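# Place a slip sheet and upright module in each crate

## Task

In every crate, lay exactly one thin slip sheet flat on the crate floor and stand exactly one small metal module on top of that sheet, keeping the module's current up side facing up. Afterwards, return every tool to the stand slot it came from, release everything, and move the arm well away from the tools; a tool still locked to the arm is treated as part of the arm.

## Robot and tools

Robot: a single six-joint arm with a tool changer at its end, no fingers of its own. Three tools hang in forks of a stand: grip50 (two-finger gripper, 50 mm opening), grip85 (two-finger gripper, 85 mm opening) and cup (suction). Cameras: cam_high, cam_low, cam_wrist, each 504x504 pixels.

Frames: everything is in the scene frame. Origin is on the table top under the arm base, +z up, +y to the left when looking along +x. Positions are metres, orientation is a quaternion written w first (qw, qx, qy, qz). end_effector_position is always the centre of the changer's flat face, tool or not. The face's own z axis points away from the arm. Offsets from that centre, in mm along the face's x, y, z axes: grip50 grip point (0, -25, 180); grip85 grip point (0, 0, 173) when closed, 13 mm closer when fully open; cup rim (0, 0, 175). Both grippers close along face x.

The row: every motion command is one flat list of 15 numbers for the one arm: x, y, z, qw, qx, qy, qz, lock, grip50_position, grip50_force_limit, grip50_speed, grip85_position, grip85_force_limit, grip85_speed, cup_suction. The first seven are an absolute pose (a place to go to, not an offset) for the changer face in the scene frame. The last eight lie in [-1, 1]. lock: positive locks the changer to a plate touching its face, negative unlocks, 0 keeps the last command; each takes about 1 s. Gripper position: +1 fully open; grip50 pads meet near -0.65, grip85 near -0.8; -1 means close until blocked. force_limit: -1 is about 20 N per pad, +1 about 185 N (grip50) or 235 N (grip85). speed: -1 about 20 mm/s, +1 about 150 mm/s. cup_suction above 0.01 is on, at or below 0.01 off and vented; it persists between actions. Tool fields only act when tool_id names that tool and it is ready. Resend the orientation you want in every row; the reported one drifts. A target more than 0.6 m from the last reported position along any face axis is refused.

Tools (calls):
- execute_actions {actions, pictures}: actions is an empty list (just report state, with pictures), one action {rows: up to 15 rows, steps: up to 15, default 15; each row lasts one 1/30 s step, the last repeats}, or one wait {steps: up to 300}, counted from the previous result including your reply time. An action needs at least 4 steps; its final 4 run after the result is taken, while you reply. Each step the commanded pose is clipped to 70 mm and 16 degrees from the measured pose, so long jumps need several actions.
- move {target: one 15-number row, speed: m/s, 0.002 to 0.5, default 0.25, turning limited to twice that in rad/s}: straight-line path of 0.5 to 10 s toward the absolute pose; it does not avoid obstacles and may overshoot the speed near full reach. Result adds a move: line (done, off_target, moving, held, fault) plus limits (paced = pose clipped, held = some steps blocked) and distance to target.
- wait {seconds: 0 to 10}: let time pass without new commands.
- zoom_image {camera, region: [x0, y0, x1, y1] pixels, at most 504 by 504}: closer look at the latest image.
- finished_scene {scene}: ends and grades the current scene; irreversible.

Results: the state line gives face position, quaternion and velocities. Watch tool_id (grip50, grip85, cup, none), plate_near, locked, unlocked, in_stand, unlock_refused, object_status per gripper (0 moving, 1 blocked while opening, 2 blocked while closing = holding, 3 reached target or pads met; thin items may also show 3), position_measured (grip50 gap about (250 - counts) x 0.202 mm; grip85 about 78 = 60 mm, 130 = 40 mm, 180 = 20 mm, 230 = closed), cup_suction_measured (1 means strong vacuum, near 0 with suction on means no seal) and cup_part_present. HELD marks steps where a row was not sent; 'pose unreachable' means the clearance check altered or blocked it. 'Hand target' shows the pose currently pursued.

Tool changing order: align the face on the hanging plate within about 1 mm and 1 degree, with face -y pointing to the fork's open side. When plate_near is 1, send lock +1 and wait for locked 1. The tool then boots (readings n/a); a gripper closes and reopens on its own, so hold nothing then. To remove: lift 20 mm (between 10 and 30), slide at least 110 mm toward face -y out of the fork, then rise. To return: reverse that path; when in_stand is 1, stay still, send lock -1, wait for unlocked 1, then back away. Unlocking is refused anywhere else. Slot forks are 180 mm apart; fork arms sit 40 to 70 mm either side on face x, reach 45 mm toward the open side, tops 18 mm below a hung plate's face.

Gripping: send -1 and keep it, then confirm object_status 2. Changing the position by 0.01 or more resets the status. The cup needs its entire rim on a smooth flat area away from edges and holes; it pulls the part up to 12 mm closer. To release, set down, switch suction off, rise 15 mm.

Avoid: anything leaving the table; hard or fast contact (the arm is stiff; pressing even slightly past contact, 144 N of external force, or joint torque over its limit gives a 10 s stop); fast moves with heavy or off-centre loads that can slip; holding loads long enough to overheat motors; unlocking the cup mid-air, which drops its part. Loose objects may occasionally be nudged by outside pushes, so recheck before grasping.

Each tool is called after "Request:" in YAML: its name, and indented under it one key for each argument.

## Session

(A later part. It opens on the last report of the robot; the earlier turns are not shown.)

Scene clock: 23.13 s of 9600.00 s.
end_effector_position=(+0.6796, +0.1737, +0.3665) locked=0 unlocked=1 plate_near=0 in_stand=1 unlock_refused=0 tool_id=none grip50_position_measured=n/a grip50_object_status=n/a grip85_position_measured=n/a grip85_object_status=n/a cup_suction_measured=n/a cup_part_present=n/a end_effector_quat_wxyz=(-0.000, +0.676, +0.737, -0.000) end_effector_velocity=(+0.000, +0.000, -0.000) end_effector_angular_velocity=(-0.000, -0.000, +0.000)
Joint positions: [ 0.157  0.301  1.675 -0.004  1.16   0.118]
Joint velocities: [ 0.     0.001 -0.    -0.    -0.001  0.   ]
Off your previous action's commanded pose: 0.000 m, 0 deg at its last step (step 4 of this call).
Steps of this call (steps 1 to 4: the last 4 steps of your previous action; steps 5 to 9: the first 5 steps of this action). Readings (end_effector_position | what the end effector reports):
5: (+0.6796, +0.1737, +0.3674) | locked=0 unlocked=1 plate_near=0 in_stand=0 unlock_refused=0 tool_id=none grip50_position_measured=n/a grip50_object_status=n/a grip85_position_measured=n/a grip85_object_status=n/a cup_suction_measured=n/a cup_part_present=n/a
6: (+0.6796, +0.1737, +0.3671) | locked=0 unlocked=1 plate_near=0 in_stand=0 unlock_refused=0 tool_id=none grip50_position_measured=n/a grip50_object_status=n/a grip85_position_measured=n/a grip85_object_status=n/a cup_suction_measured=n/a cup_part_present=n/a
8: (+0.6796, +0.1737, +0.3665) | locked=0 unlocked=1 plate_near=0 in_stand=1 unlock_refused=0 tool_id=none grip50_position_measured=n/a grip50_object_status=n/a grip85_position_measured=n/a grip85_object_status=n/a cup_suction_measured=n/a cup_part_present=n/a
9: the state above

Request:
execute_actions:
  actions:
    - {"rows": [[0.6796, 0.1737, 0.3661, 0, 0.6756, 0.7373, 0, 0, 1, 0, 0, 1, 0, 0, 0],[0.6796, 0.1737, 0.3657, 0, 0.6756, 0.7373, 0, 0, 1, 0, 0, 1, 0, 0, 0]], "steps": 9}

Scene clock: 23.43 s of 9600.00 s.
end_effector_position=(+0.6796, +0.1737, +0.3657) locked=0 unlocked=1 plate_near=0 in_stand=1 unlock_refused=0 tool_id=none grip50_position_measured=n/a grip50_object_status=n/a grip85_position_measured=n/a grip85_object_status=n/a cup_suction_measured=n/a cup_part_present=n/a end_effector_quat_wxyz=(-0.000, +0.676, +0.737, -0.000) end_effector_velocity=(+0.000, -0.000, +0.000) end_effector_angular_velocity=(+0.001, -0.001, +0.000)
Joint positions: [ 0.157  0.302  1.676 -0.004  1.158  0.118]
Joint velocities: [-0.    -0.001  0.     0.    -0.001 -0.001]
Off your previous action's commanded pose: 0.000 m, 0 deg at its last step (step 4 of this call).
Steps of this call (steps 1 to 4: the last 4 steps of your previous action; steps 5 to 9: the first 5 steps of this action). Readings (end_effector_position | what the end effector reports):
5: (+0.6796, +0.1737, +0.3664) | locked=0 unlocked=1 plate_near=0 in_stand=1 unlock_refused=0 tool_id=none grip50_position_measured=n/a grip50_object_status=n/a grip85_position_measured=n/a grip85_object_status=n/a cup_suction_measured=n/a cup_part_present=n/a
6: (+0.6796, +0.1737, +0.3662) | locked=0 unlocked=1 plate_near=0 in_stand=1 unlock_refused=0 tool_id=none grip50_position_measured=n/a grip50_object_status=n/a grip85_position_measured=n/a grip85_object_status=n/a cup_suction_measured=n/a cup_part_present=n/a
8: (+0.6796, +0.1737, +0.3657) | locked=0 unlocked=1 plate_near=0 in_stand=1 unlock_refused=0 tool_id=none grip50_position_measured=n/a grip50_object_status=n/a grip85_position_measured=n/a grip85_object_status=n/a cup_suction_measured=n/a cup_part_present=n/a
9: the state above

Request:
execute_actions:
  actions:
    - {"rows": [[0.6796, 0.1737, 0.3653, 0, 0.6756, 0.7373, 0, 0, 1, 0, 0, 1, 0, 0, 0],[0.6796, 0.1737, 0.3649, 0, 0.6756, 0.7373, 0, 0, 1, 0, 0, 1, 0, 0, 0]], "steps": 9}

Scene clock: 23.73 s of 9600.00 s.
end_effector_position=(+0.6796, +0.1737, +0.3649) locked=0 unlocked=1 plate_near=0 in_stand=1 unlock_refused=0 tool_id=none grip50_position_measured=n/a grip50_object_status=n/a grip85_position_measured=n/a grip85_object_status=n/a cup_suction_measured=n/a cup_part_present=n/a end_effector_quat_wxyz=(-0.000, +0.676, +0.737, -0.000) end_effector_velocity=(-0.000, -0.000, +0.002) end_effector_angular_velocity=(+0.001, -0.003, +0.002)
Joint positions: [ 0.157  0.302  1.677 -0.004  1.157  0.118]
Joint velocities: [-0.    -0.003  0.     0.    -0.001 -0.002]
Off your previous action's commanded pose: 0.000 m, 0 deg at its last step (step 4 of this call).
Steps of this call (steps 1 to 4: the last 4 steps of your previous action; steps 5 to 9: the first 5 steps of this action). Readings (end_effector_position | what the end effector reports):
5: (+0.6796, +0.1737, +0.3656) | locked=0 unlocked=1 plate_near=0 in_stand=1 unlock_refused=0 tool_id=none grip50_position_measured=n/a grip50_object_status=n/a grip85_position_measured=n/a grip85_object_status=n/a cup_suction_measured=n/a cup_part_present=n/a
6: (+0.6796, +0.1737, +0.3654) | locked=0 unlocked=1 plate_near=0 in_stand=1 unlock_refused=0 tool_id=none grip50_position_measured=n/a grip50_object_status=n/a grip85_position_measured=n/a grip85_object_status=n/a cup_suction_measured=n/a cup_part_present=n/a
8: (+0.6796, +0.1737, +0.3649) | locked=0 unlocked=1 plate_near=0 in_stand=1 unlock_refused=0 tool_id=none grip50_position_measured=n/a grip50_object_status=n/a grip85_position_measured=n/a grip85_object_status=n/a cup_suction_measured=n/a cup_part_present=n/a
9: the state above

Request:
execute_actions:
  actions:
    - {"rows": [[0.6796, 0.1737, 0.3645, 0, 0.6756, 0.7373, 0, 0, 1, 0, 0, 1, 0, 0, 0],[0.6796, 0.1737, 0.3641, 0, 0.6756, 0.7373, 0, 0, 1, 0, 0, 1, 0, 0, 0]], "steps": 9}

Scene clock: 24.03 s of 9600.00 s.
end_effector_position=(+0.6796, +0.1737, +0.3641) locked=0 unlocked=1 plate_near=0 in_stand=1 unlock_refused=0 tool_id=none grip50_position_measured=n/a grip50_object_status=n/a grip85_position_measured=n/a grip85_object_status=n/a cup_suction_measured=n/a cup_part_present=n/a end_effector_quat_wxyz=(-0.000, +0.676, +0.737, -0.000) end_effector_velocity=(-0.000, -0.001, +0.001) end_effector_angular_velocity=(+0.000, -0.002, +0.000)
Joint positions: [ 0.157  0.303  1.678 -0.004  1.155  0.118]
Joint velocities: [-0.001 -0.002  0.    -0.    -0.001 -0.001]
Off your previous action's commanded pose: 0.000 m, 0 deg at its last step (step 4 of this call).
Steps of this call (steps 1 to 4: the last 4 steps of your previous action; steps 5 to 9: the first 5 steps of this action). Readings (end_effector_position | what the end effector reports):
5: (+0.6796, +0.1737, +0.3648) | locked=0 unlocked=1 plate_near=0 in_stand=1 unlock_refused=0 tool_id=none grip50_position_measured=n/a grip50_object_status=n/a grip85_position_measured=n/a grip85_object_status=n/a cup_suction_measured=n/a cup_part_present=n/a
6: (+0.6796, +0.1737, +0.3646) | locked=0 unlocked=1 plate_near=0 in_stand=1 unlock_refused=0 tool_id=none grip50_position_measured=n/a grip50_object_status=n/a grip85_position_measured=n/a grip85_object_status=n/a cup_suction_measured=n/a cup_part_present=n/a
8: (+0.6796, +0.1737, +0.3641) | locked=0 unlocked=1 plate_near=0 in_stand=1 unlock_refused=0 tool_id=none grip50_position_measured=n/a grip50_object_status=n/a grip85_position_measured=n/a grip85_object_status=n/a cup_suction_measured=n/a cup_part_present=n/a
9: the state above

Request:
execute_actions:
  actions:
    - {"rows": [[0.6796, 0.1737, 0.3637, 0, 0.6756, 0.7373, 0, 0, 1, 0, 0, 1, 0, 0, 0],[0.6796, 0.1737, 0.3633, 0, 0.6756, 0.7373, 0, 0, 1, 0, 0, 1, 0, 0, 0]], "steps": 9}

Scene clock: 24.33 s of 9600.00 s.
end_effector_position=(+0.6796, +0.1737, +0.3633) locked=0 unlocked=1 plate_near=1 in_stand=1 unlock_refused=0 tool_id=none grip50_position_measured=n/a grip50_object_status=n/a grip85_position_measured=n/a grip85_object_status=n/a cup_suction_measured=n/a cup_part_present=n/a end_effector_quat_wxyz=(-0.000, +0.676, +0.737, -0.000) end_effector_velocity=(-0.000, -0.000, +0.001) end_effector_angular_velocity=(-0.002, -0.002, +0.002)
Joint positions: [ 0.157  0.303  1.678 -0.004  1.154  0.118]
Joint velocities: [ 0.001 -0.002  0.    -0.003 -0.    -0.   ]
Off your previous action's commanded pose: 0.000 m, 0 deg at its last step (step 4 of this call).
Steps of this call (steps 1 to 4: the last 4 steps of your previous action; steps 5 to 9: the first 5 steps of this action). Readings (end_effector_position | what the end effector reports):
5: (+0.6796, +0.1737, +0.3640) | locked=0 unlocked=1 plate_near=0 in_stand=1 unlock_refused=0 tool_id=none grip50_position_measured=n/a grip50_object_status=n/a grip85_position_measured=n/a grip85_object_status=n/a cup_suction_measured=n/a cup_part_present=n/a
6: (+0.6796, +0.1737, +0.3638) | locked=0 unlocked=1 plate_near=0 in_stand=1 unlock_refused=0 tool_id=none grip50_position_measured=n/a grip50_object_status=n/a grip85_position_measured=n/a grip85_object_status=n/a cup_suction_measured=n/a cup_part_present=n/a
8: (+0.6796, +0.1737, +0.3633) | locked=0 unlocked=1 plate_near=1 in_stand=1 unlock_refused=0 tool_id=none grip50_position_measured=n/a grip50_object_status=n/a grip85_position_measured=n/a grip85_object_status=n/a cup_suction_measured=n/a cup_part_present=n/a
9: the state above

Request:
execute_actions:
  actions:
    - {"rows": [[0.6796, 0.1737, 0.3629, 0, 0.6756, 0.7373, 0, 1, 1, 0, 0, 1, 0, 0, 0]], "steps": 15}

Request:
execute_actions:
  actions:
    - {"steps": 24}
  pictures: true

Scene clock: 24.83 s of 9600.00 s.
end_effector_position=(+0.6796, +0.1737, +0.3629) locked=0 unlocked=0 plate_near=1 in_stand=1 unlock_refused=0 tool_id=none grip50_position_measured=n/a grip50_object_status=n/a grip85_position_measured=n/a grip85_object_status=n/a cup_suction_measured=n/a cup_part_present=n/a end_effector_quat_wxyz=(+0.000, +0.676, +0.737, -0.000) end_effector_velocity=(+0.000, +0.000, -0.001) end_effector_angular_velocity=(+0.000, +0.002, +0.001)
Joint positions: [ 0.157  0.304  1.679 -0.004  1.153  0.118]
Joint velocities: [-0.     0.002  0.     0.001 -0.    -0.001]
Off your previous action's commanded pose: 0.000 m, 0 deg at its last step (step 4 of this call).
Steps of this call (steps 1 to 4: the last 4 steps of your previous action; steps 5 to 15: the first 11 steps of this action). Readings (end_effector_position | what the end effector reports):
5: (+0.6796, +0.1737, +0.3632) | locked=0 unlocked=0 plate_near=1 in_stand=1 unlock_refused=0 tool_id=none grip50_position_measured=n/a grip50_object_status=n/a grip85_position_measured=n/a grip85_object_status=n/a cup_suction_measured=n/a cup_part_present=n/a
6: (+0.6796, +0.1737, +0.3631) | locked=0 unlocked=0 plate_near=1 in_stand=1 unlock_refused=0 tool_id=none grip50_position_measured=n/a grip50_object_status=n/a grip85_position_measured=n/a grip85_object_status=n/a cup_suction_measured=n/a cup_part_present=n/a
8: (+0.6796, +0.1737, +0.3629) | locked=0 unlocked=0 plate_near=1 in_stand=1 unlock_refused=0 tool_id=none grip50_position_measured=n/a grip50_object_status=n/a grip85_position_measured=n/a grip85_object_status=n/a cup_suction_measured=n/a cup_part_present=n/a
12: (+0.6796, +0.1737, +0.3629) | locked=0 unlocked=0 plate_near=1 in_stand=1 unlock_refused=0 tool_id=none grip50_position_measured=n/a grip50_object_status=n/a grip85_position_measured=n/a grip85_object_status=n/a cup_suction_measured=n/a cup_part_present=n/a
15: the state above

Scene clock: 25.63 s of 9600.00 s.
end_effector_position=(+0.6796, +0.1737, +0.3628) locked=1 unlocked=0 plate_near=1 in_stand=1 unlock_refused=0 tool_id=cup grip50_position_measured=n/a grip50_object_status=n/a grip85_position_measured=n/a grip85_object_status=n/a cup_suction_measured=n/a cup_part_present=n/a end_effector_quat_wxyz=(-0.000, +0.676, +0.737, -0.000) end_effector_velocity=(-0.000, -0.000, -0.000) end_effector_angular_velocity=(-0.000, +0.000, +0.001)
Joint positions: [ 0.157  0.304  1.679 -0.004  1.153  0.118]
Joint velocities: [-0.    -0.     0.    -0.    -0.    -0.001]
Hand target: +0.680, +0.174, +0.363; +0.000, +0.676, +0.737, -0.000
Off the commanded pose: 0.000 m, 0 deg.
Kept back: nothing.
Steps of this call (steps 1 to 4: the last 4 steps of your previous action; steps 5 to 24: nothing new was sent). Readings (end_effector_position | what the end effector reports):
1: (+0.6796, +0.1737, +0.3629) | locked=0 unlocked=0 plate_near=1 in_stand=1 unlock_refused=0 tool_id=none grip50_position_measured=n/a grip50_object_status=n/a grip85_position_measured=n/a grip85_object_status=n/a cup_suction_measured=n/a cup_part_present=n/a
2: (+0.6796, +0.1737, +0.3629) | locked=0 unlocked=0 plate_near=1 in_stand=1 unlock_refused=0 tool_id=none grip50_position_measured=n/a grip50_object_status=n/a grip85_position_measured=n/a grip85_object_status=n/a cup_suction_measured=n/a cup_part_present=n/a
4: (+0.6796, +0.1737, +0.3629) | locked=0 unlocked=0 plate_near=1 in_stand=1 unlock_refused=0 tool_id=none grip50_position_measured=n/a grip50_object_status=n/a grip85_position_measured=n/a grip85_object_status=n/a cup_suction_measured=n/a cup_part_present=n/a
8: (+0.6796, +0.1737, +0.3629) | locked=0 unlocked=0 plate_near=1 in_stand=1 unlock_refused=0 tool_id=none grip50_position_measured=n/a grip50_object_status=n/a grip85_position_measured=n/a grip85_object_status=n/a cup_suction_measured=n/a cup_part_present=n/a
24: the state above
camera_calibration (this result's frames):
cam_wrist: T_world_to_cam=[[-0.053899, 0.996687, 0.0609145, -0.154729], [0.954301, 0.0334571, 0.296968, -0.707694], [0.293946, 0.074137, -0.952943, 0.18791], [0, 0, 0, 1]] pos_world=[0.611778, 0.163962, 0.398655]

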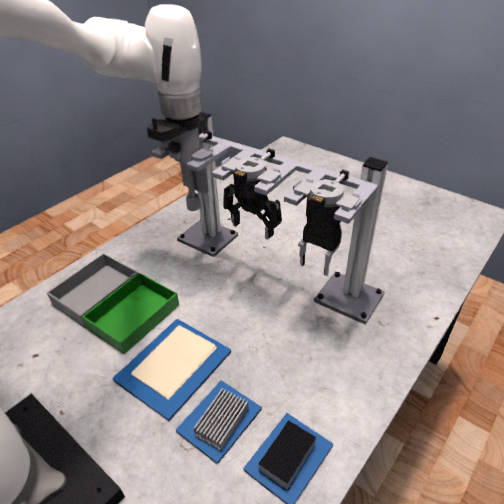

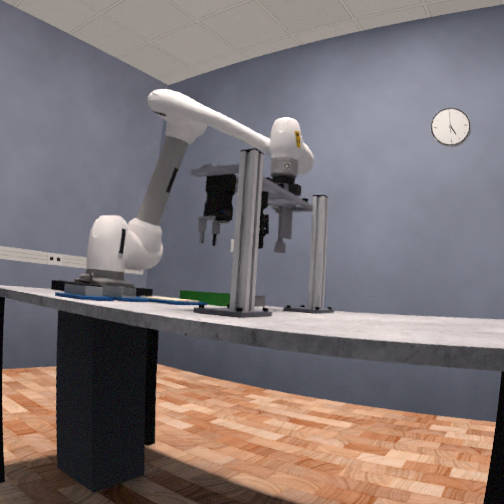

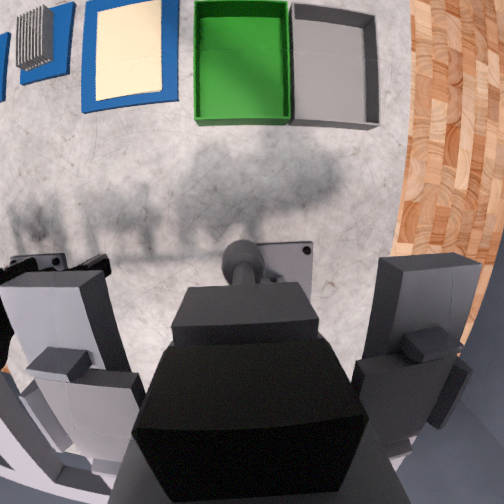

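Request:
zoom_image:
  camera: "cam_wrist"
  region: [140, 230, 350, 370]

Request:
zoom_image:
  camera: "cam_wrist"
  region: [0, 240, 504, 420]

Region (140, 230, 350, 370) of cam_wrist's 504x504 image, scaled by 2.400, with more detail than that image has.

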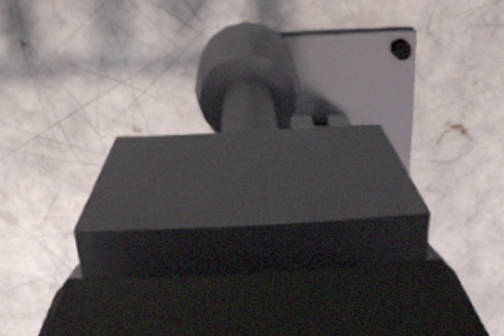

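Region (0, 240, 504, 420) of cam_wrist's 504x504 image, scaled by 1.000; it fills the top 180 rows of this view, and the rest is white.

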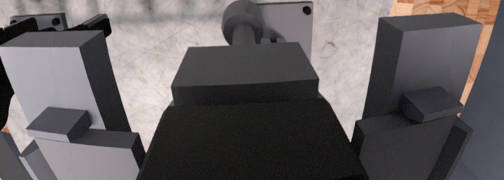

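Request:
move:
  target: [0.6796, 0.1737, 0.383, 0, 0.6756, 0.7373, 0, 0, 1, 0, 0, 1, 0, 0, 0]
  speed: 0.06

Request:
move:
  target: [0.5601, 0.1632, 0.383, 0, 0.6756, 0.7373, 0, 0, 1, 0, 0, 1, 0, 0, 0]
  speed: 0.2

Scene clock: 27.10 s of 9600.00 s.
end_effector_position=(+0.6796, +0.1736, +0.3830) locked=1 unlocked=0 plate_near=1 in_stand=0 unlock_refused=0 tool_id=cup grip50_position_measured=n/a grip50_object_status=n/a grip85_position_measured=n/a grip85_object_status=n/a cup_suction_measured=0.01 cup_part_present=0 end_effector_quat_wxyz=(-0.000, +0.676, +0.737, -0.000) end_effector_velocity=(+0.000, +0.000, -0.000) end_effector_angular_velocity=(-0.000, +0.000, +0.000)
Joint positions: [ 0.157  0.291  1.657 -0.003  1.188  0.117]
Joint velocities: [ 0.     0.001 -0.    -0.     0.    -0.   ]
Hand target: +0.680, +0.174, +0.383; -0.000, +0.676, +0.737, +0.000
Off the commanded pose: 0.000 m, 0 deg.
Kept back: nothing.
move: done
camera_calibration (this result's frames):
cam_wrist: T_world_to_cam=[[-0.0538289, 0.996688, 0.0609546, -0.155954], [0.954296, 0.0333761, 0.296994, -0.713633], [0.293976, 0.0741556, -0.952932, 0.207085], [0, 0, 0, 1]] pos_world=[0.611745, 0.1639, 0.418789]

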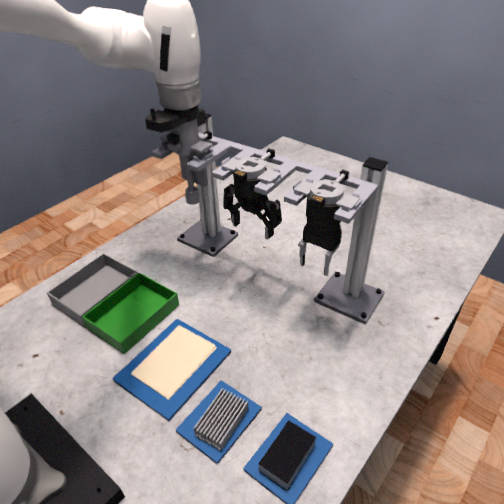

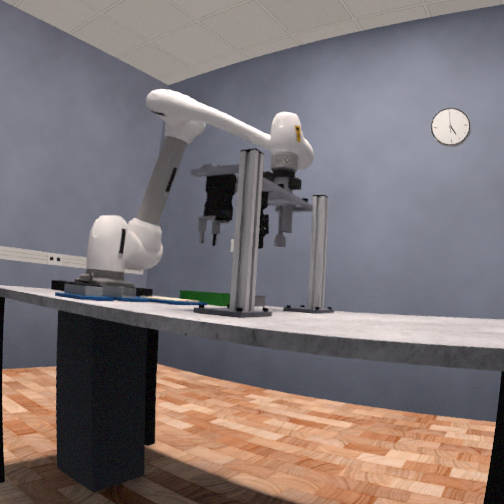

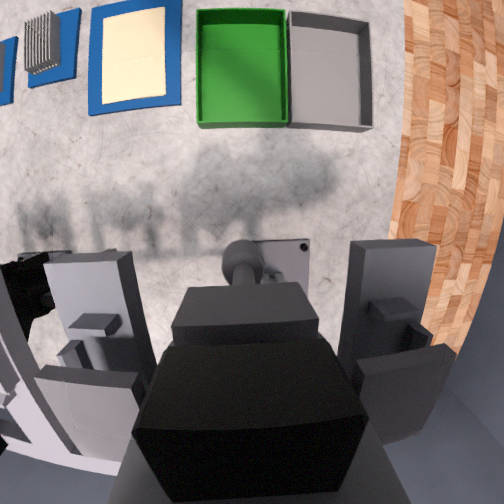

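Scene clock: 28.07 s of 9600.00 s.
end_effector_position=(+0.5602, +0.1633, +0.3828) locked=1 unlocked=0 plate_near=1 in_stand=0 unlock_refused=0 tool_id=cup grip50_position_measured=n/a grip50_object_status=n/a grip85_position_measured=n/a grip85_object_status=n/a cup_suction_measured=0.01 cup_part_present=0 end_effector_quat_wxyz=(-0.000, +0.676, +0.737, -0.000) end_effector_velocity=(-0.001, +0.000, +0.001) end_effector_angular_velocity=(+0.001, -0.001, +0.001)
Joint positions: [ 0.182  0.112  1.88  -0.004  1.143  0.142]
Joint velocities: [ 0.    -0.002  0.001  0.001  0.    -0.001]
Hand target: +0.560, +0.163, +0.383; -0.000, +0.676, +0.737, -0.000
Off the commanded pose: 0.000 m, 0 deg.
Kept back: nothing.
move: done
camera_calibration (this result's frames):
cam_wrist: T_world_to_cam=[[-0.0538155, 0.996688, 0.0609624, -0.15205], [0.954294, 0.0333602, 0.297003, -0.599303], [0.293986, 0.0741594, -0.952928, 0.242771], [0, 0, 0, 1]] pos_world=[0.492357, 0.153535, 0.418608]

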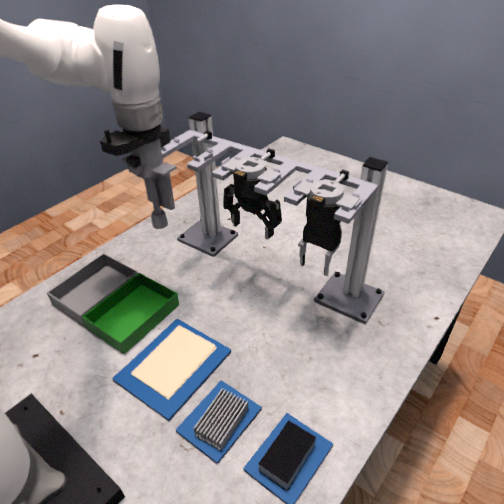

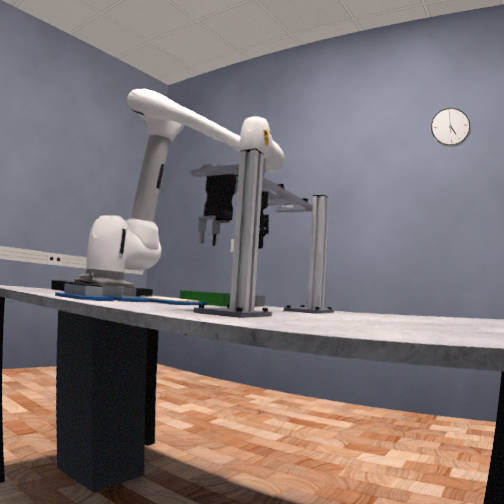

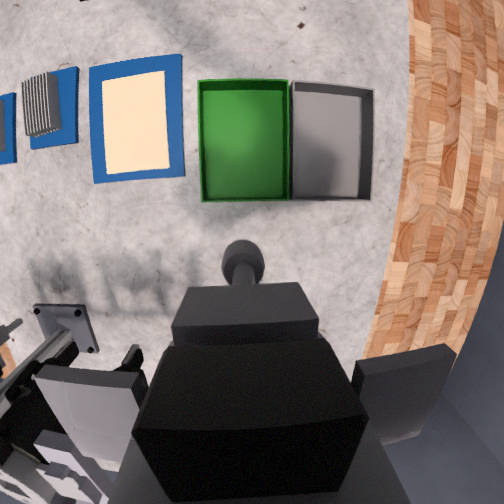

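Request:
zoom_image:
  camera: "cam_wrist"
  region: [185, 65, 385, 215]

Request:
zoom_image:
  camera: "cam_wrist"
  region: [70, 45, 210, 195]

Region (185, 65, 385, 215) of cam_wrist's 504x504 image, scaled by 2.520, with more detail than that image has; it fills the top 378 rows of this view, and the rest is white.

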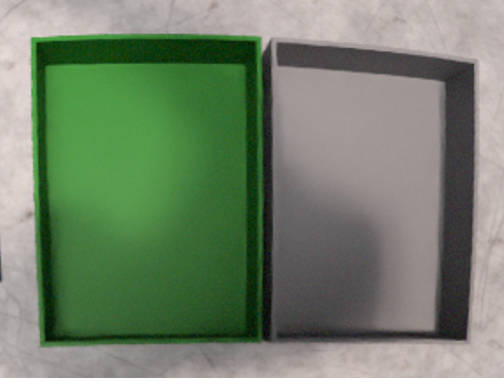

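Region (70, 45, 210, 195) of cam_wrist's 504x504 image, scaled by 3.360, with more detail than that image has; it fills the left 470 columns of this view, and the rest is white.

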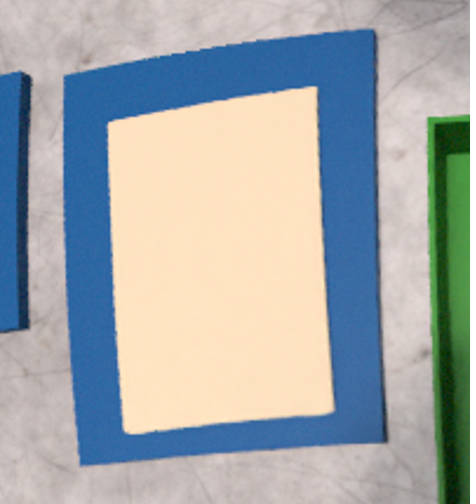

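Request:
move:
  target: [0.4065, -0.0185, 0.225, 0, 0.6756, 0.7373, 0, 0, 1, 0, 0, 1, 0, 0, 0]
  speed: 0.3

Scene clock: 30.77 s of 9600.00 s.
end_effector_position=(+0.4070, -0.0186, +0.2247) locked=1 unlocked=0 plate_near=1 in_stand=0 unlock_refused=0 tool_id=cup grip50_position_measured=n/a grip50_object_status=n/a grip85_position_measured=n/a grip85_object_status=n/a cup_suction_measured=0.01 cup_part_present=0 end_effector_quat_wxyz=(+0.001, +0.676, +0.737, -0.000) end_effector_velocity=(-0.001, -0.000, -0.001) end_effector_angular_velocity=(-0.000, +0.003, +0.001)
Joint positions: [-0.175  0.007  2.34  -0.003  0.787 -0.214]
Joint velocities: [-0.     0.002  0.001 -0.001  0.    -0.001]
Hand target: +0.407, -0.019, +0.225; +0.000, +0.676, +0.737, -0.000
Off the commanded pose: 0.001 m, 0 deg.
Kept back: nothing.
move: done
camera_calibration (this result's frames):
cam_wrist: T_world_to_cam=[[-0.0535863, 0.996763, 0.0599358, 0.0307316], [0.954114, 0.0334003, 0.297574, -0.400133], [0.294609, 0.0731315, -0.952816, 0.150312], [0, 0, 0, 1]] pos_world=[0.339136, -0.0282601, 0.260446]

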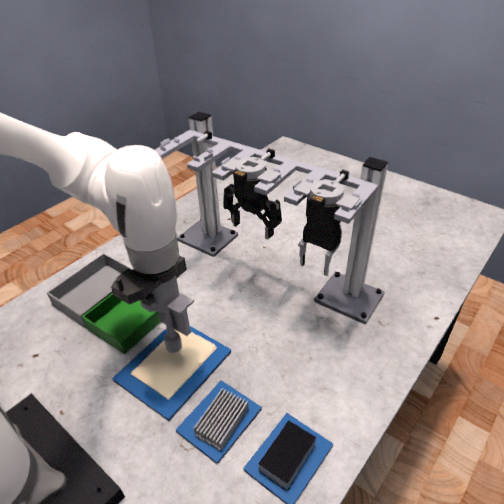

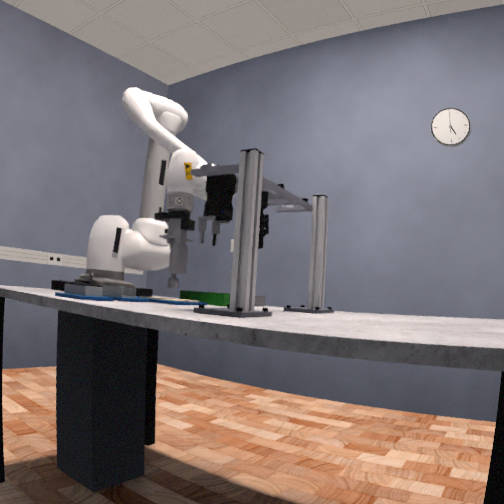

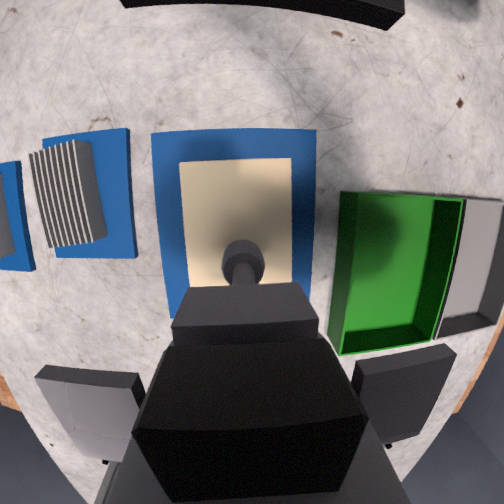

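Request:
zoom_image:
  camera: "cam_wrist"
  region: [140, 120, 330, 310]

Request:
zoom_image:
  camera: "cam_low"
  region: [110, 250, 230, 320]

Region (140, 120, 330, 310) of cam_wrist's 504x504 image, scaled by 2.653, with more detail than that image has.

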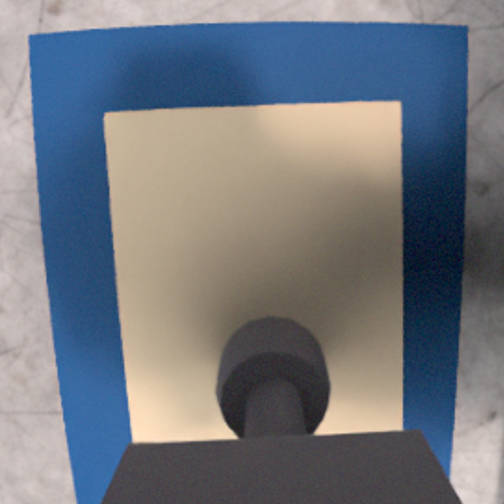

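Region (110, 250, 230, 320) of cam_low's 504x504 image, scaled by 4.200, with more detail than that image has; it fills the top 294 rows of this view, and the rest is white.

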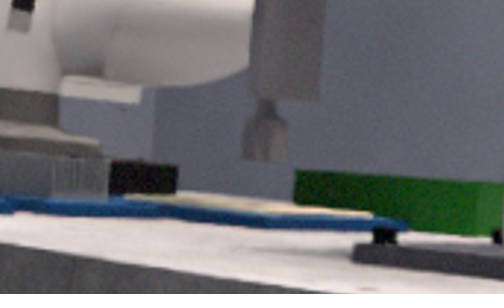

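Request:
move:
  target: [0.3975, -0.0198, 0.195, 0, 0.6756, 0.7373, 0, 0, 1, 0, 0, 1, 0, 0, 1]
  speed: 0.1

Scene clock: 33.93 s of 9600.00 s.
end_effector_position=(+0.3976, -0.0198, +0.1950) locked=1 unlocked=0 plate_near=1 in_stand=0 unlock_refused=0 tool_id=cup grip50_position_measured=n/a grip50_object_status=n/a grip85_position_measured=n/a grip85_object_status=n/a cup_suction_measured=0.01 cup_part_present=0 end_effector_quat_wxyz=(+0.000, +0.676, +0.737, -0.000) end_effector_velocity=(-0.000, -0.000, +0.000) end_effector_angular_velocity=(-0.001, -0.002, -0.001)
Joint positions: [-0.182  0.043  2.381 -0.002  0.712 -0.221]
Joint velocities: [-0.    -0.001  0.    -0.001 -0.001  0.002]
Hand target: +0.398, -0.020, +0.195; +0.000, +0.676, +0.737, -0.000
Off the commanded pose: 0.000 m, 0 deg.
Kept back: nothing.
move: done
camera_calibration (this result's frames):
cam_wrist: T_world_to_cam=[[-0.0538254, 0.996695, 0.0608497, 0.0331601], [0.954268, 0.0333969, 0.297083, -0.382269], [0.294069, 0.0740575, -0.952911, 0.125112], [0, 0, 0, 1]] pos_world=[0.32978, -0.0295494, 0.230769]

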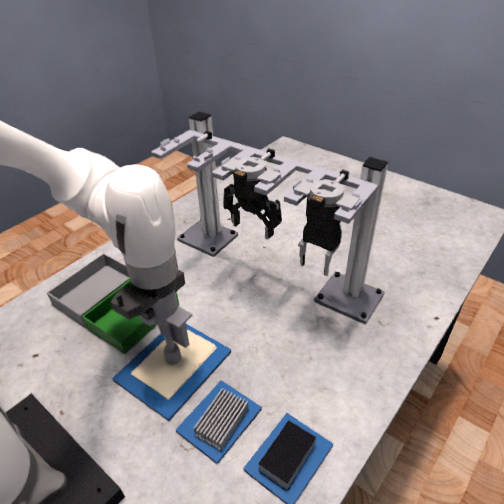

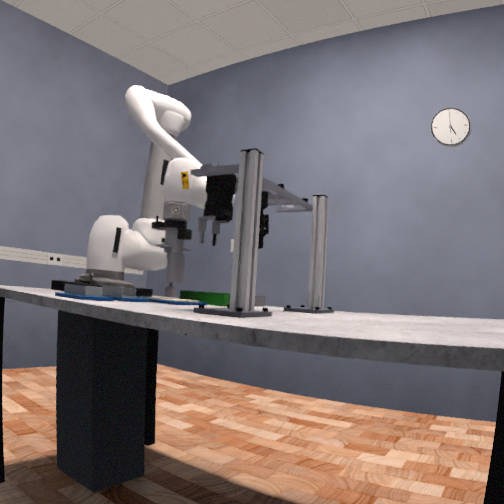

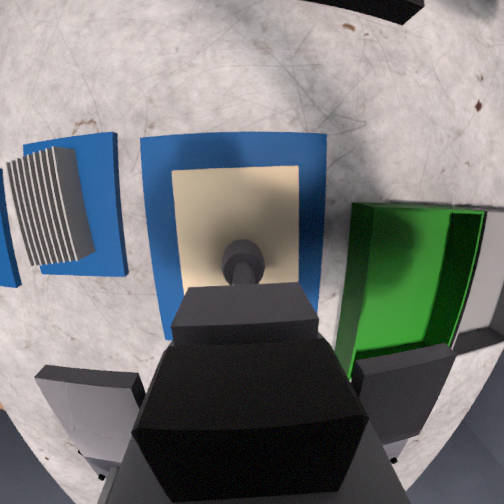

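Request:
zoom_image:
  camera: "cam_wrist"
  region: [130, 120, 340, 310]

Request:
zoom_image:
  camera: "cam_low"
  region: [120, 260, 220, 315]

Request:
zoom_image:
  camera: "cam_high"
  region: [100, 300, 240, 420]

Region (130, 120, 340, 310) of cam_wrist's 504x504 image, scaled by 2.400, with more detail than that image has; it fills the top 456 rows of this view, and the rest is white.

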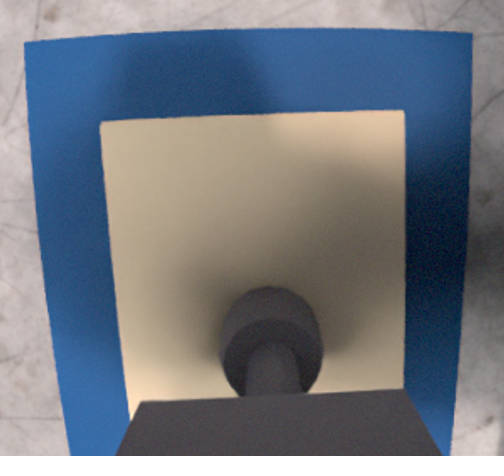

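Region (120, 260, 220, 315) of cam_low's 504x504 image, scaled by 5.040, with more detail than that image has; it fills the top 277 rows of this view, and the rest is white.

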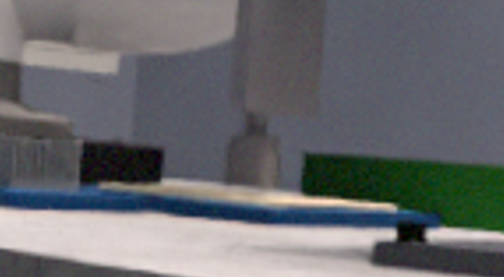

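Region (100, 300, 240, 420) of cam_high's 504x504 image, scaled by 3.600, with more detail than that image has; it fills the top 432 rows of this view, and the rest is white.

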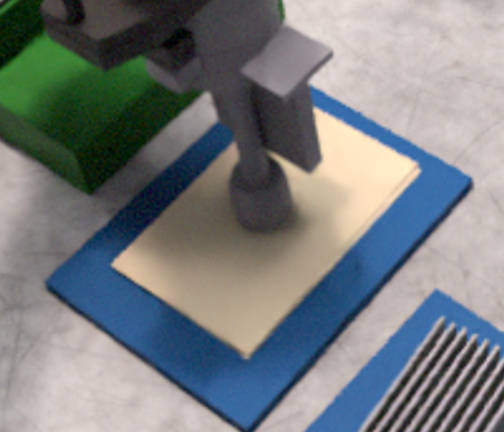

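Request:
execute_actions:
  actions:
    - {"rows": [[0.3975, -0.0198, 0.194, 0, 0.6756, 0.7373, 0, 0, 1, 0, 0, 1, 0, 0, 1],[0.3975, -0.0198, 0.193, 0, 0.6756, 0.7373, 0, 0, 1, 0, 0, 1, 0, 0, 1],[0.3975, -0.0198, 0.192, 0, 0.6756, 0.7373, 0, 0, 1, 0, 0, 1, 0, 0, 1],[0.3975, -0.0198, 0.191, 0, 0.6756, 0.7373, 0, 0, 1, 0, 0, 1, 0, 0, 1],[0.3975, -0.0198, 0.190, 0, 0.6756, 0.7373, 0, 0, 1, 0, 0, 1, 0, 0, 1],[0.3975, -0.0198, 0.189, 0, 0.6756, 0.7373, 0, 0, 1, 0, 0, 1, 0, 0, 1],[0.3975, -0.0198, 0.188, 0, 0.6756, 0.7373, 0, 0, 1, 0, 0, 1, 0, 0, 1],[0.3975, -0.0198, 0.187, 0, 0.6756, 0.7373, 0, 0, 1, 0, 0, 1, 0, 0, 1],[0.3975, -0.0198, 0.186, 0, 0.6756, 0.7373, 0, 0, 1, 0, 0, 1, 0, 0, 1]], "steps": 15}

Scene clock: 35.47 s of 9600.00 s.
end_effector_position=(+0.3975, -0.0198, +0.1861) locked=1 unlocked=0 plate_near=1 in_stand=0 unlock_refused=0 tool_id=cup grip50_position_measured=n/a grip50_object_status=n/a grip85_position_measured=n/a grip85_object_status=n/a cup_suction_measured=0.85 cup_part_present=1 end_effector_quat_wxyz=(-0.000, +0.676, +0.737, -0.000) end_effector_velocity=(+0.001, +0.000, -0.005) end_effector_angular_velocity=(-0.001, -0.002, +0.001)
Joint positions: [-0.182  0.058  2.388 -0.002  0.689 -0.222]
Joint velocities: [ 0.     0.01   0.003 -0.001 -0.015 -0.   ]
Steps of this call (steps 1 to 35: nothing new was sent; steps 36 to 46: the first 11 steps of this action). Readings (end_effector_position | what the end effector reports):
36: (+0.3976, -0.0198, +0.1948) | locked=1 unlocked=0 plate_near=1 in_stand=0 unlock_refused=0 tool_id=cup grip50_position_measured=n/a grip50_object_status=n/a grip85_position_measured=n/a grip85_object_status=n/a cup_suction_measured=0.01 cup_part_present=0
37: (+0.3976, -0.0198, +0.1942) | locked=1 unlocked=0 plate_near=1 in_stand=0 unlock_refused=0 tool_id=cup grip50_position_measured=n/a grip50_object_status=n/a grip85_position_measured=n/a grip85_object_status=n/a cup_suction_measured=0.01 cup_part_present=0
39: (+0.3975, -0.0198, +0.1924) | locked=1 unlocked=0 plate_near=1 in_stand=0 unlock_refused=0 tool_id=cup grip50_position_measured=n/a grip50_object_status=n/a grip85_position_measured=n/a grip85_object_status=n/a cup_suction_measured=0.01 cup_part_present=0
43: (+0.3975, -0.0198, +0.1884) | locked=1 unlocked=0 plate_near=1 in_stand=0 unlock_refused=0 tool_id=cup grip50_position_measured=n/a grip50_object_status=n/a grip85_position_measured=n/a grip85_object_status=n/a cup_suction_measured=0.50 cup_part_present=1
46: the state above

Request:
move:
  target: [0.3975, -0.0198, 0.24, 0, 0.6756, 0.7373, 0, 0, 1, 0, 0, 1, 0, 0, 1]
  speed: 0.12

Request:
move:
  target: [0.4282, 0.1637, 0.24, 0, 0.6826, 0.7308, 0, 0, 1, 0, 0, 1, 0, 0, 1]
  speed: 0.2

Scene clock: 36.67 s of 9600.00 s.
end_effector_position=(+0.3973, -0.0198, +0.2400) locked=1 unlocked=0 plate_near=1 in_stand=0 unlock_refused=0 tool_id=cup grip50_position_measured=n/a grip50_object_status=n/a grip85_position_measured=n/a grip85_object_status=n/a cup_suction_measured=1.00 cup_part_present=1 end_effector_quat_wxyz=(-0.000, +0.676, +0.737, +0.000) end_effector_velocity=(+0.000, +0.000, +0.000) end_effector_angular_velocity=(+0.000, +0.000, +0.001)
Joint positions: [-0.181 -0.032  2.341 -0.001  0.827 -0.222]
Joint velocities: [ 0.     0.001 -0.001  0.     0.    -0.001]
Hand target: +0.397, -0.020, +0.240; -0.000, +0.676, +0.737, +0.000
Off your previous action's commanded pose: 0.000 m, 0 deg at its last step (step 4 of this call).
Off the commanded pose: 0.000 m, 0 deg.
Kept back: nothing.
move: done
camera_calibration (this result's frames):
cam_wrist: T_world_to_cam=[[-0.0539557, 0.996672, 0.0611099, 0.0303266], [0.954302, 0.0334539, 0.296965, -0.395395], [0.293932, 0.0743402, -0.952931, 0.168194], [0, 0, 0, 1]] pos_world=[0.329525, -0.0295018, 0.275843]

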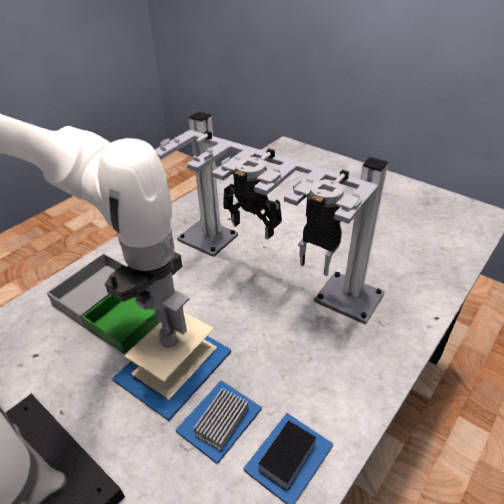

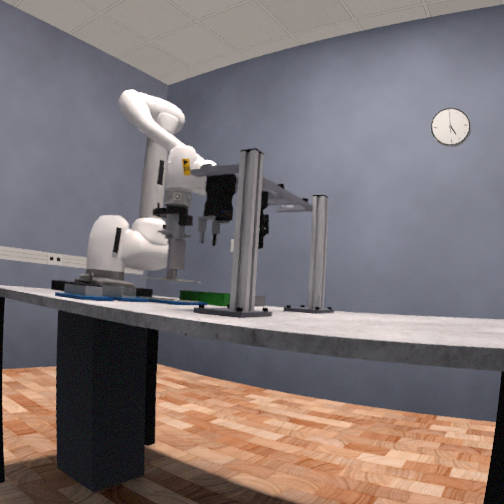

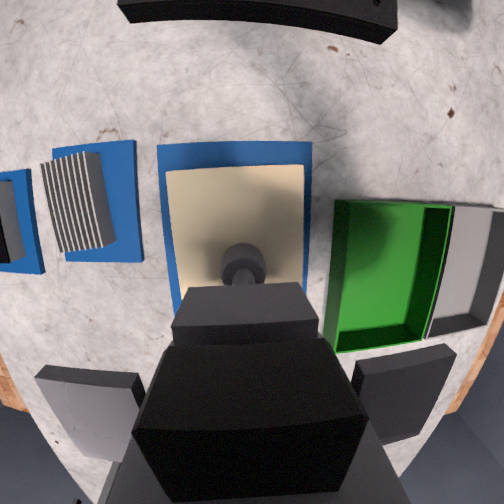

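Scene clock: 37.97 s of 9600.00 s.
end_effector_position=(+0.4282, +0.1639, +0.2401) locked=1 unlocked=0 plate_near=1 in_stand=0 unlock_refused=0 tool_id=cup grip50_position_measured=n/a grip50_object_status=n/a grip85_position_measured=n/a grip85_object_status=n/a cup_suction_measured=1.00 cup_part_present=1 end_effector_quat_wxyz=(-0.000, +0.683, +0.731, +0.000) end_effector_velocity=(+0.000, -0.000, -0.001) end_effector_angular_velocity=(-0.002, +0.001, +0.002)
Joint positions: [ 0.247  0.066  2.241 -0.004  0.83   0.228]
Joint velocities: [ 0.     0.002 -0.001 -0.002  0.    -0.   ]
Hand target: +0.428, +0.164, +0.240; -0.000, +0.683, +0.731, +0.000
Off the commanded pose: 0.000 m, 0 deg.
Kept back: nothing.
move: done
camera_calibration (this result's frames):
cam_wrist: T_world_to_cam=[[-0.0347901, 0.997484, 0.061763, -0.159567], [0.954886, 0.0149395, 0.296596, -0.428116], [0.294927, 0.0692952, -0.953004, 0.145944], [0, 0, 0, 1]] pos_world=[0.360208, 0.155448, 0.275918]

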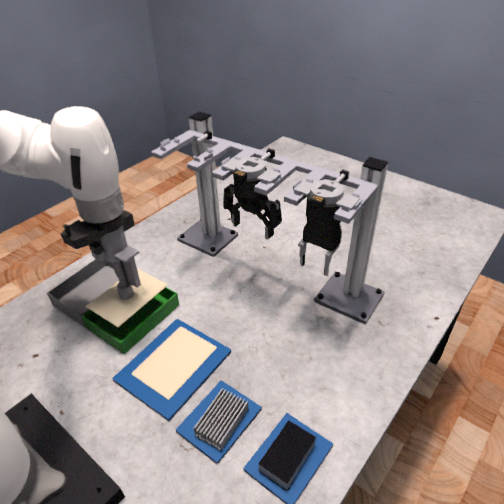

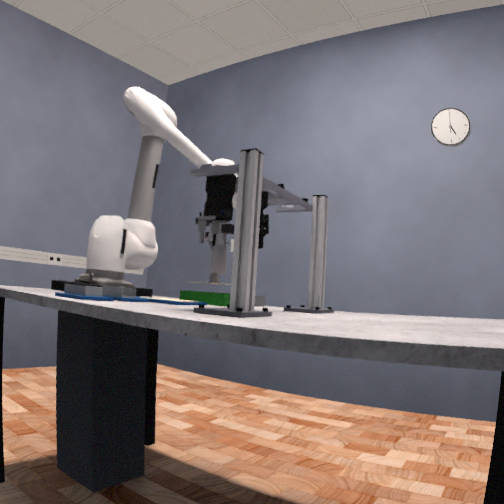

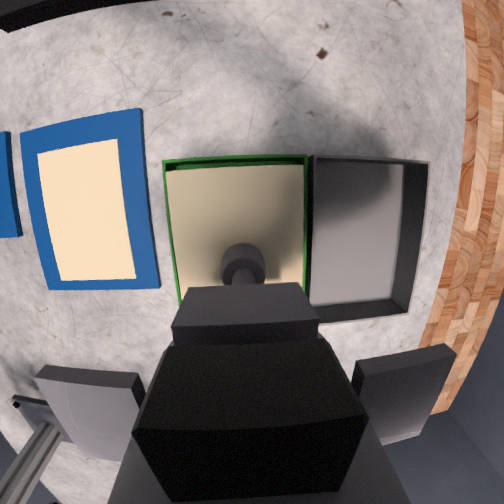

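Request:
zoom_image:
  camera: "cam_wrist"
  region: [150, 140, 330, 310]

Region (150, 140, 330, 310) of cam_wrist's 504x504 image, scaled by 2.800, with more detail than that image has.

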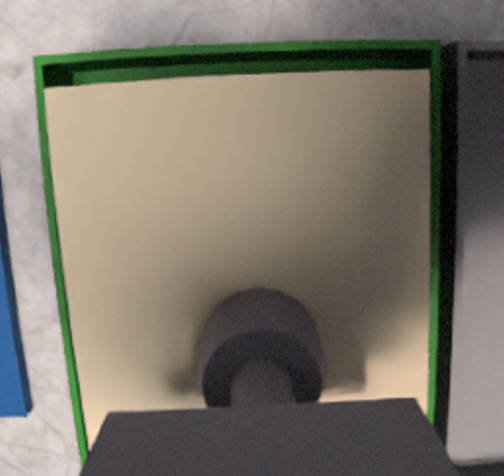

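Request:
move:
  target: [0.4282, 0.1639, 0.178, 0, 0.6826, 0.7308, 0, 0, 1, 0, 0, 1, 0, 0, 1]
  speed: 0.1

Scene clock: 39.77 s of 9600.00 s.
end_effector_position=(+0.4284, +0.1639, +0.1780) locked=1 unlocked=0 plate_near=1 in_stand=0 unlock_refused=0 tool_id=cup grip50_position_measured=n/a grip50_object_status=n/a grip85_position_measured=n/a grip85_object_status=n/a cup_suction_measured=1.00 cup_part_present=1 end_effector_quat_wxyz=(+0.000, +0.683, +0.731, +0.000) end_effector_velocity=(-0.000, +0.000, -0.000) end_effector_angular_velocity=(+0.001, +0.001, +0.001)
Joint positions: [ 0.247  0.161  2.289 -0.006  0.686  0.23 ]
Joint velocities: [ 0.     0.     0.     0.002  0.    -0.002]
Hand target: +0.428, +0.164, +0.178; +0.000, +0.683, +0.731, -0.000
Off the commanded pose: 0.000 m, 0 deg.
Kept back: nothing.
move: done
camera_calibration (this result's frames):
cam_wrist: T_world_to_cam=[[-0.0347209, 0.997544, 0.0608282, -0.155613], [0.954711, 0.0151105, 0.29715, -0.409934], [0.295501, 0.0683907, -0.952891, 0.0865556], [0, 0, 0, 1]] pos_world=[0.360389, 0.155505, 0.213756]

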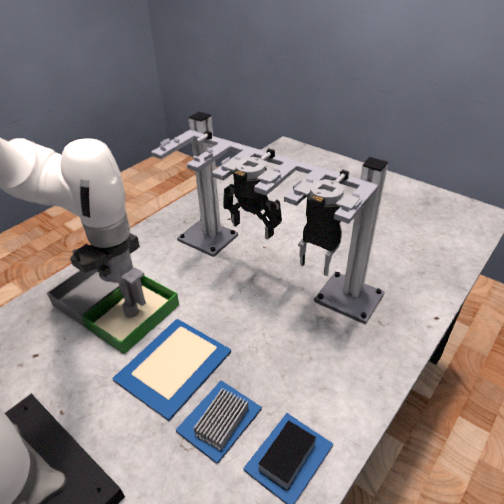

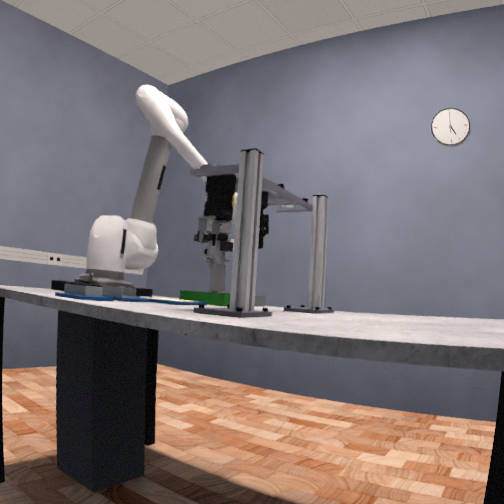

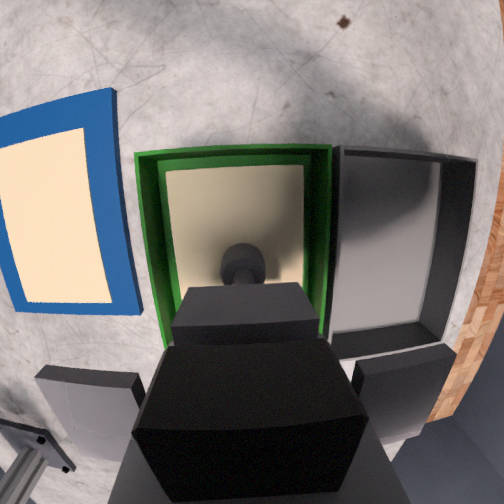

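Request:
zoom_image:
  camera: "cam_wrist"
  region: [125, 130, 345, 330]

Request:
zoom_image:
  camera: "cam_high"
  region: [60, 250, 200, 360]

Region (125, 130, 345, 330) of cam_wrist's 504x504 image, scaled by 2.291, with more detail than that image has; it fills the top 458 rows of this view, and the rest is white.

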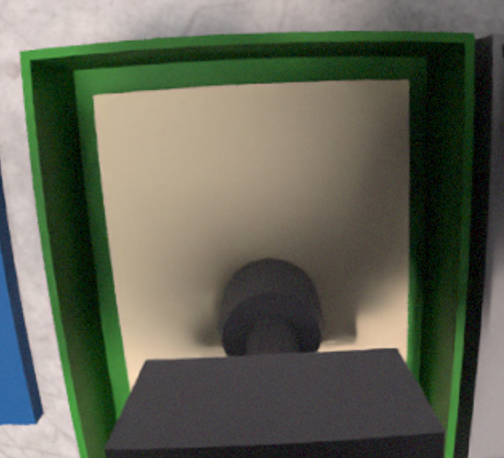

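Region (60, 250, 200, 360) of cam_high's 504x504 image, scaled by 3.600, with more detail than that image has; it fills the top 396 rows of this view, and the rest is white.

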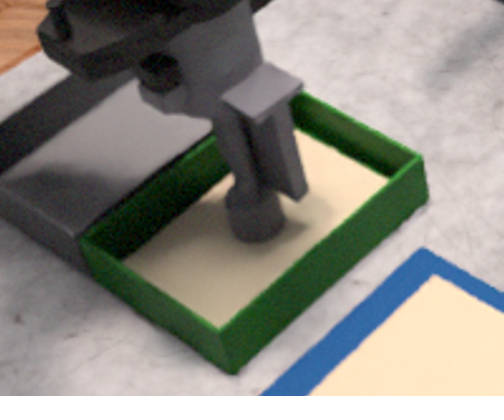

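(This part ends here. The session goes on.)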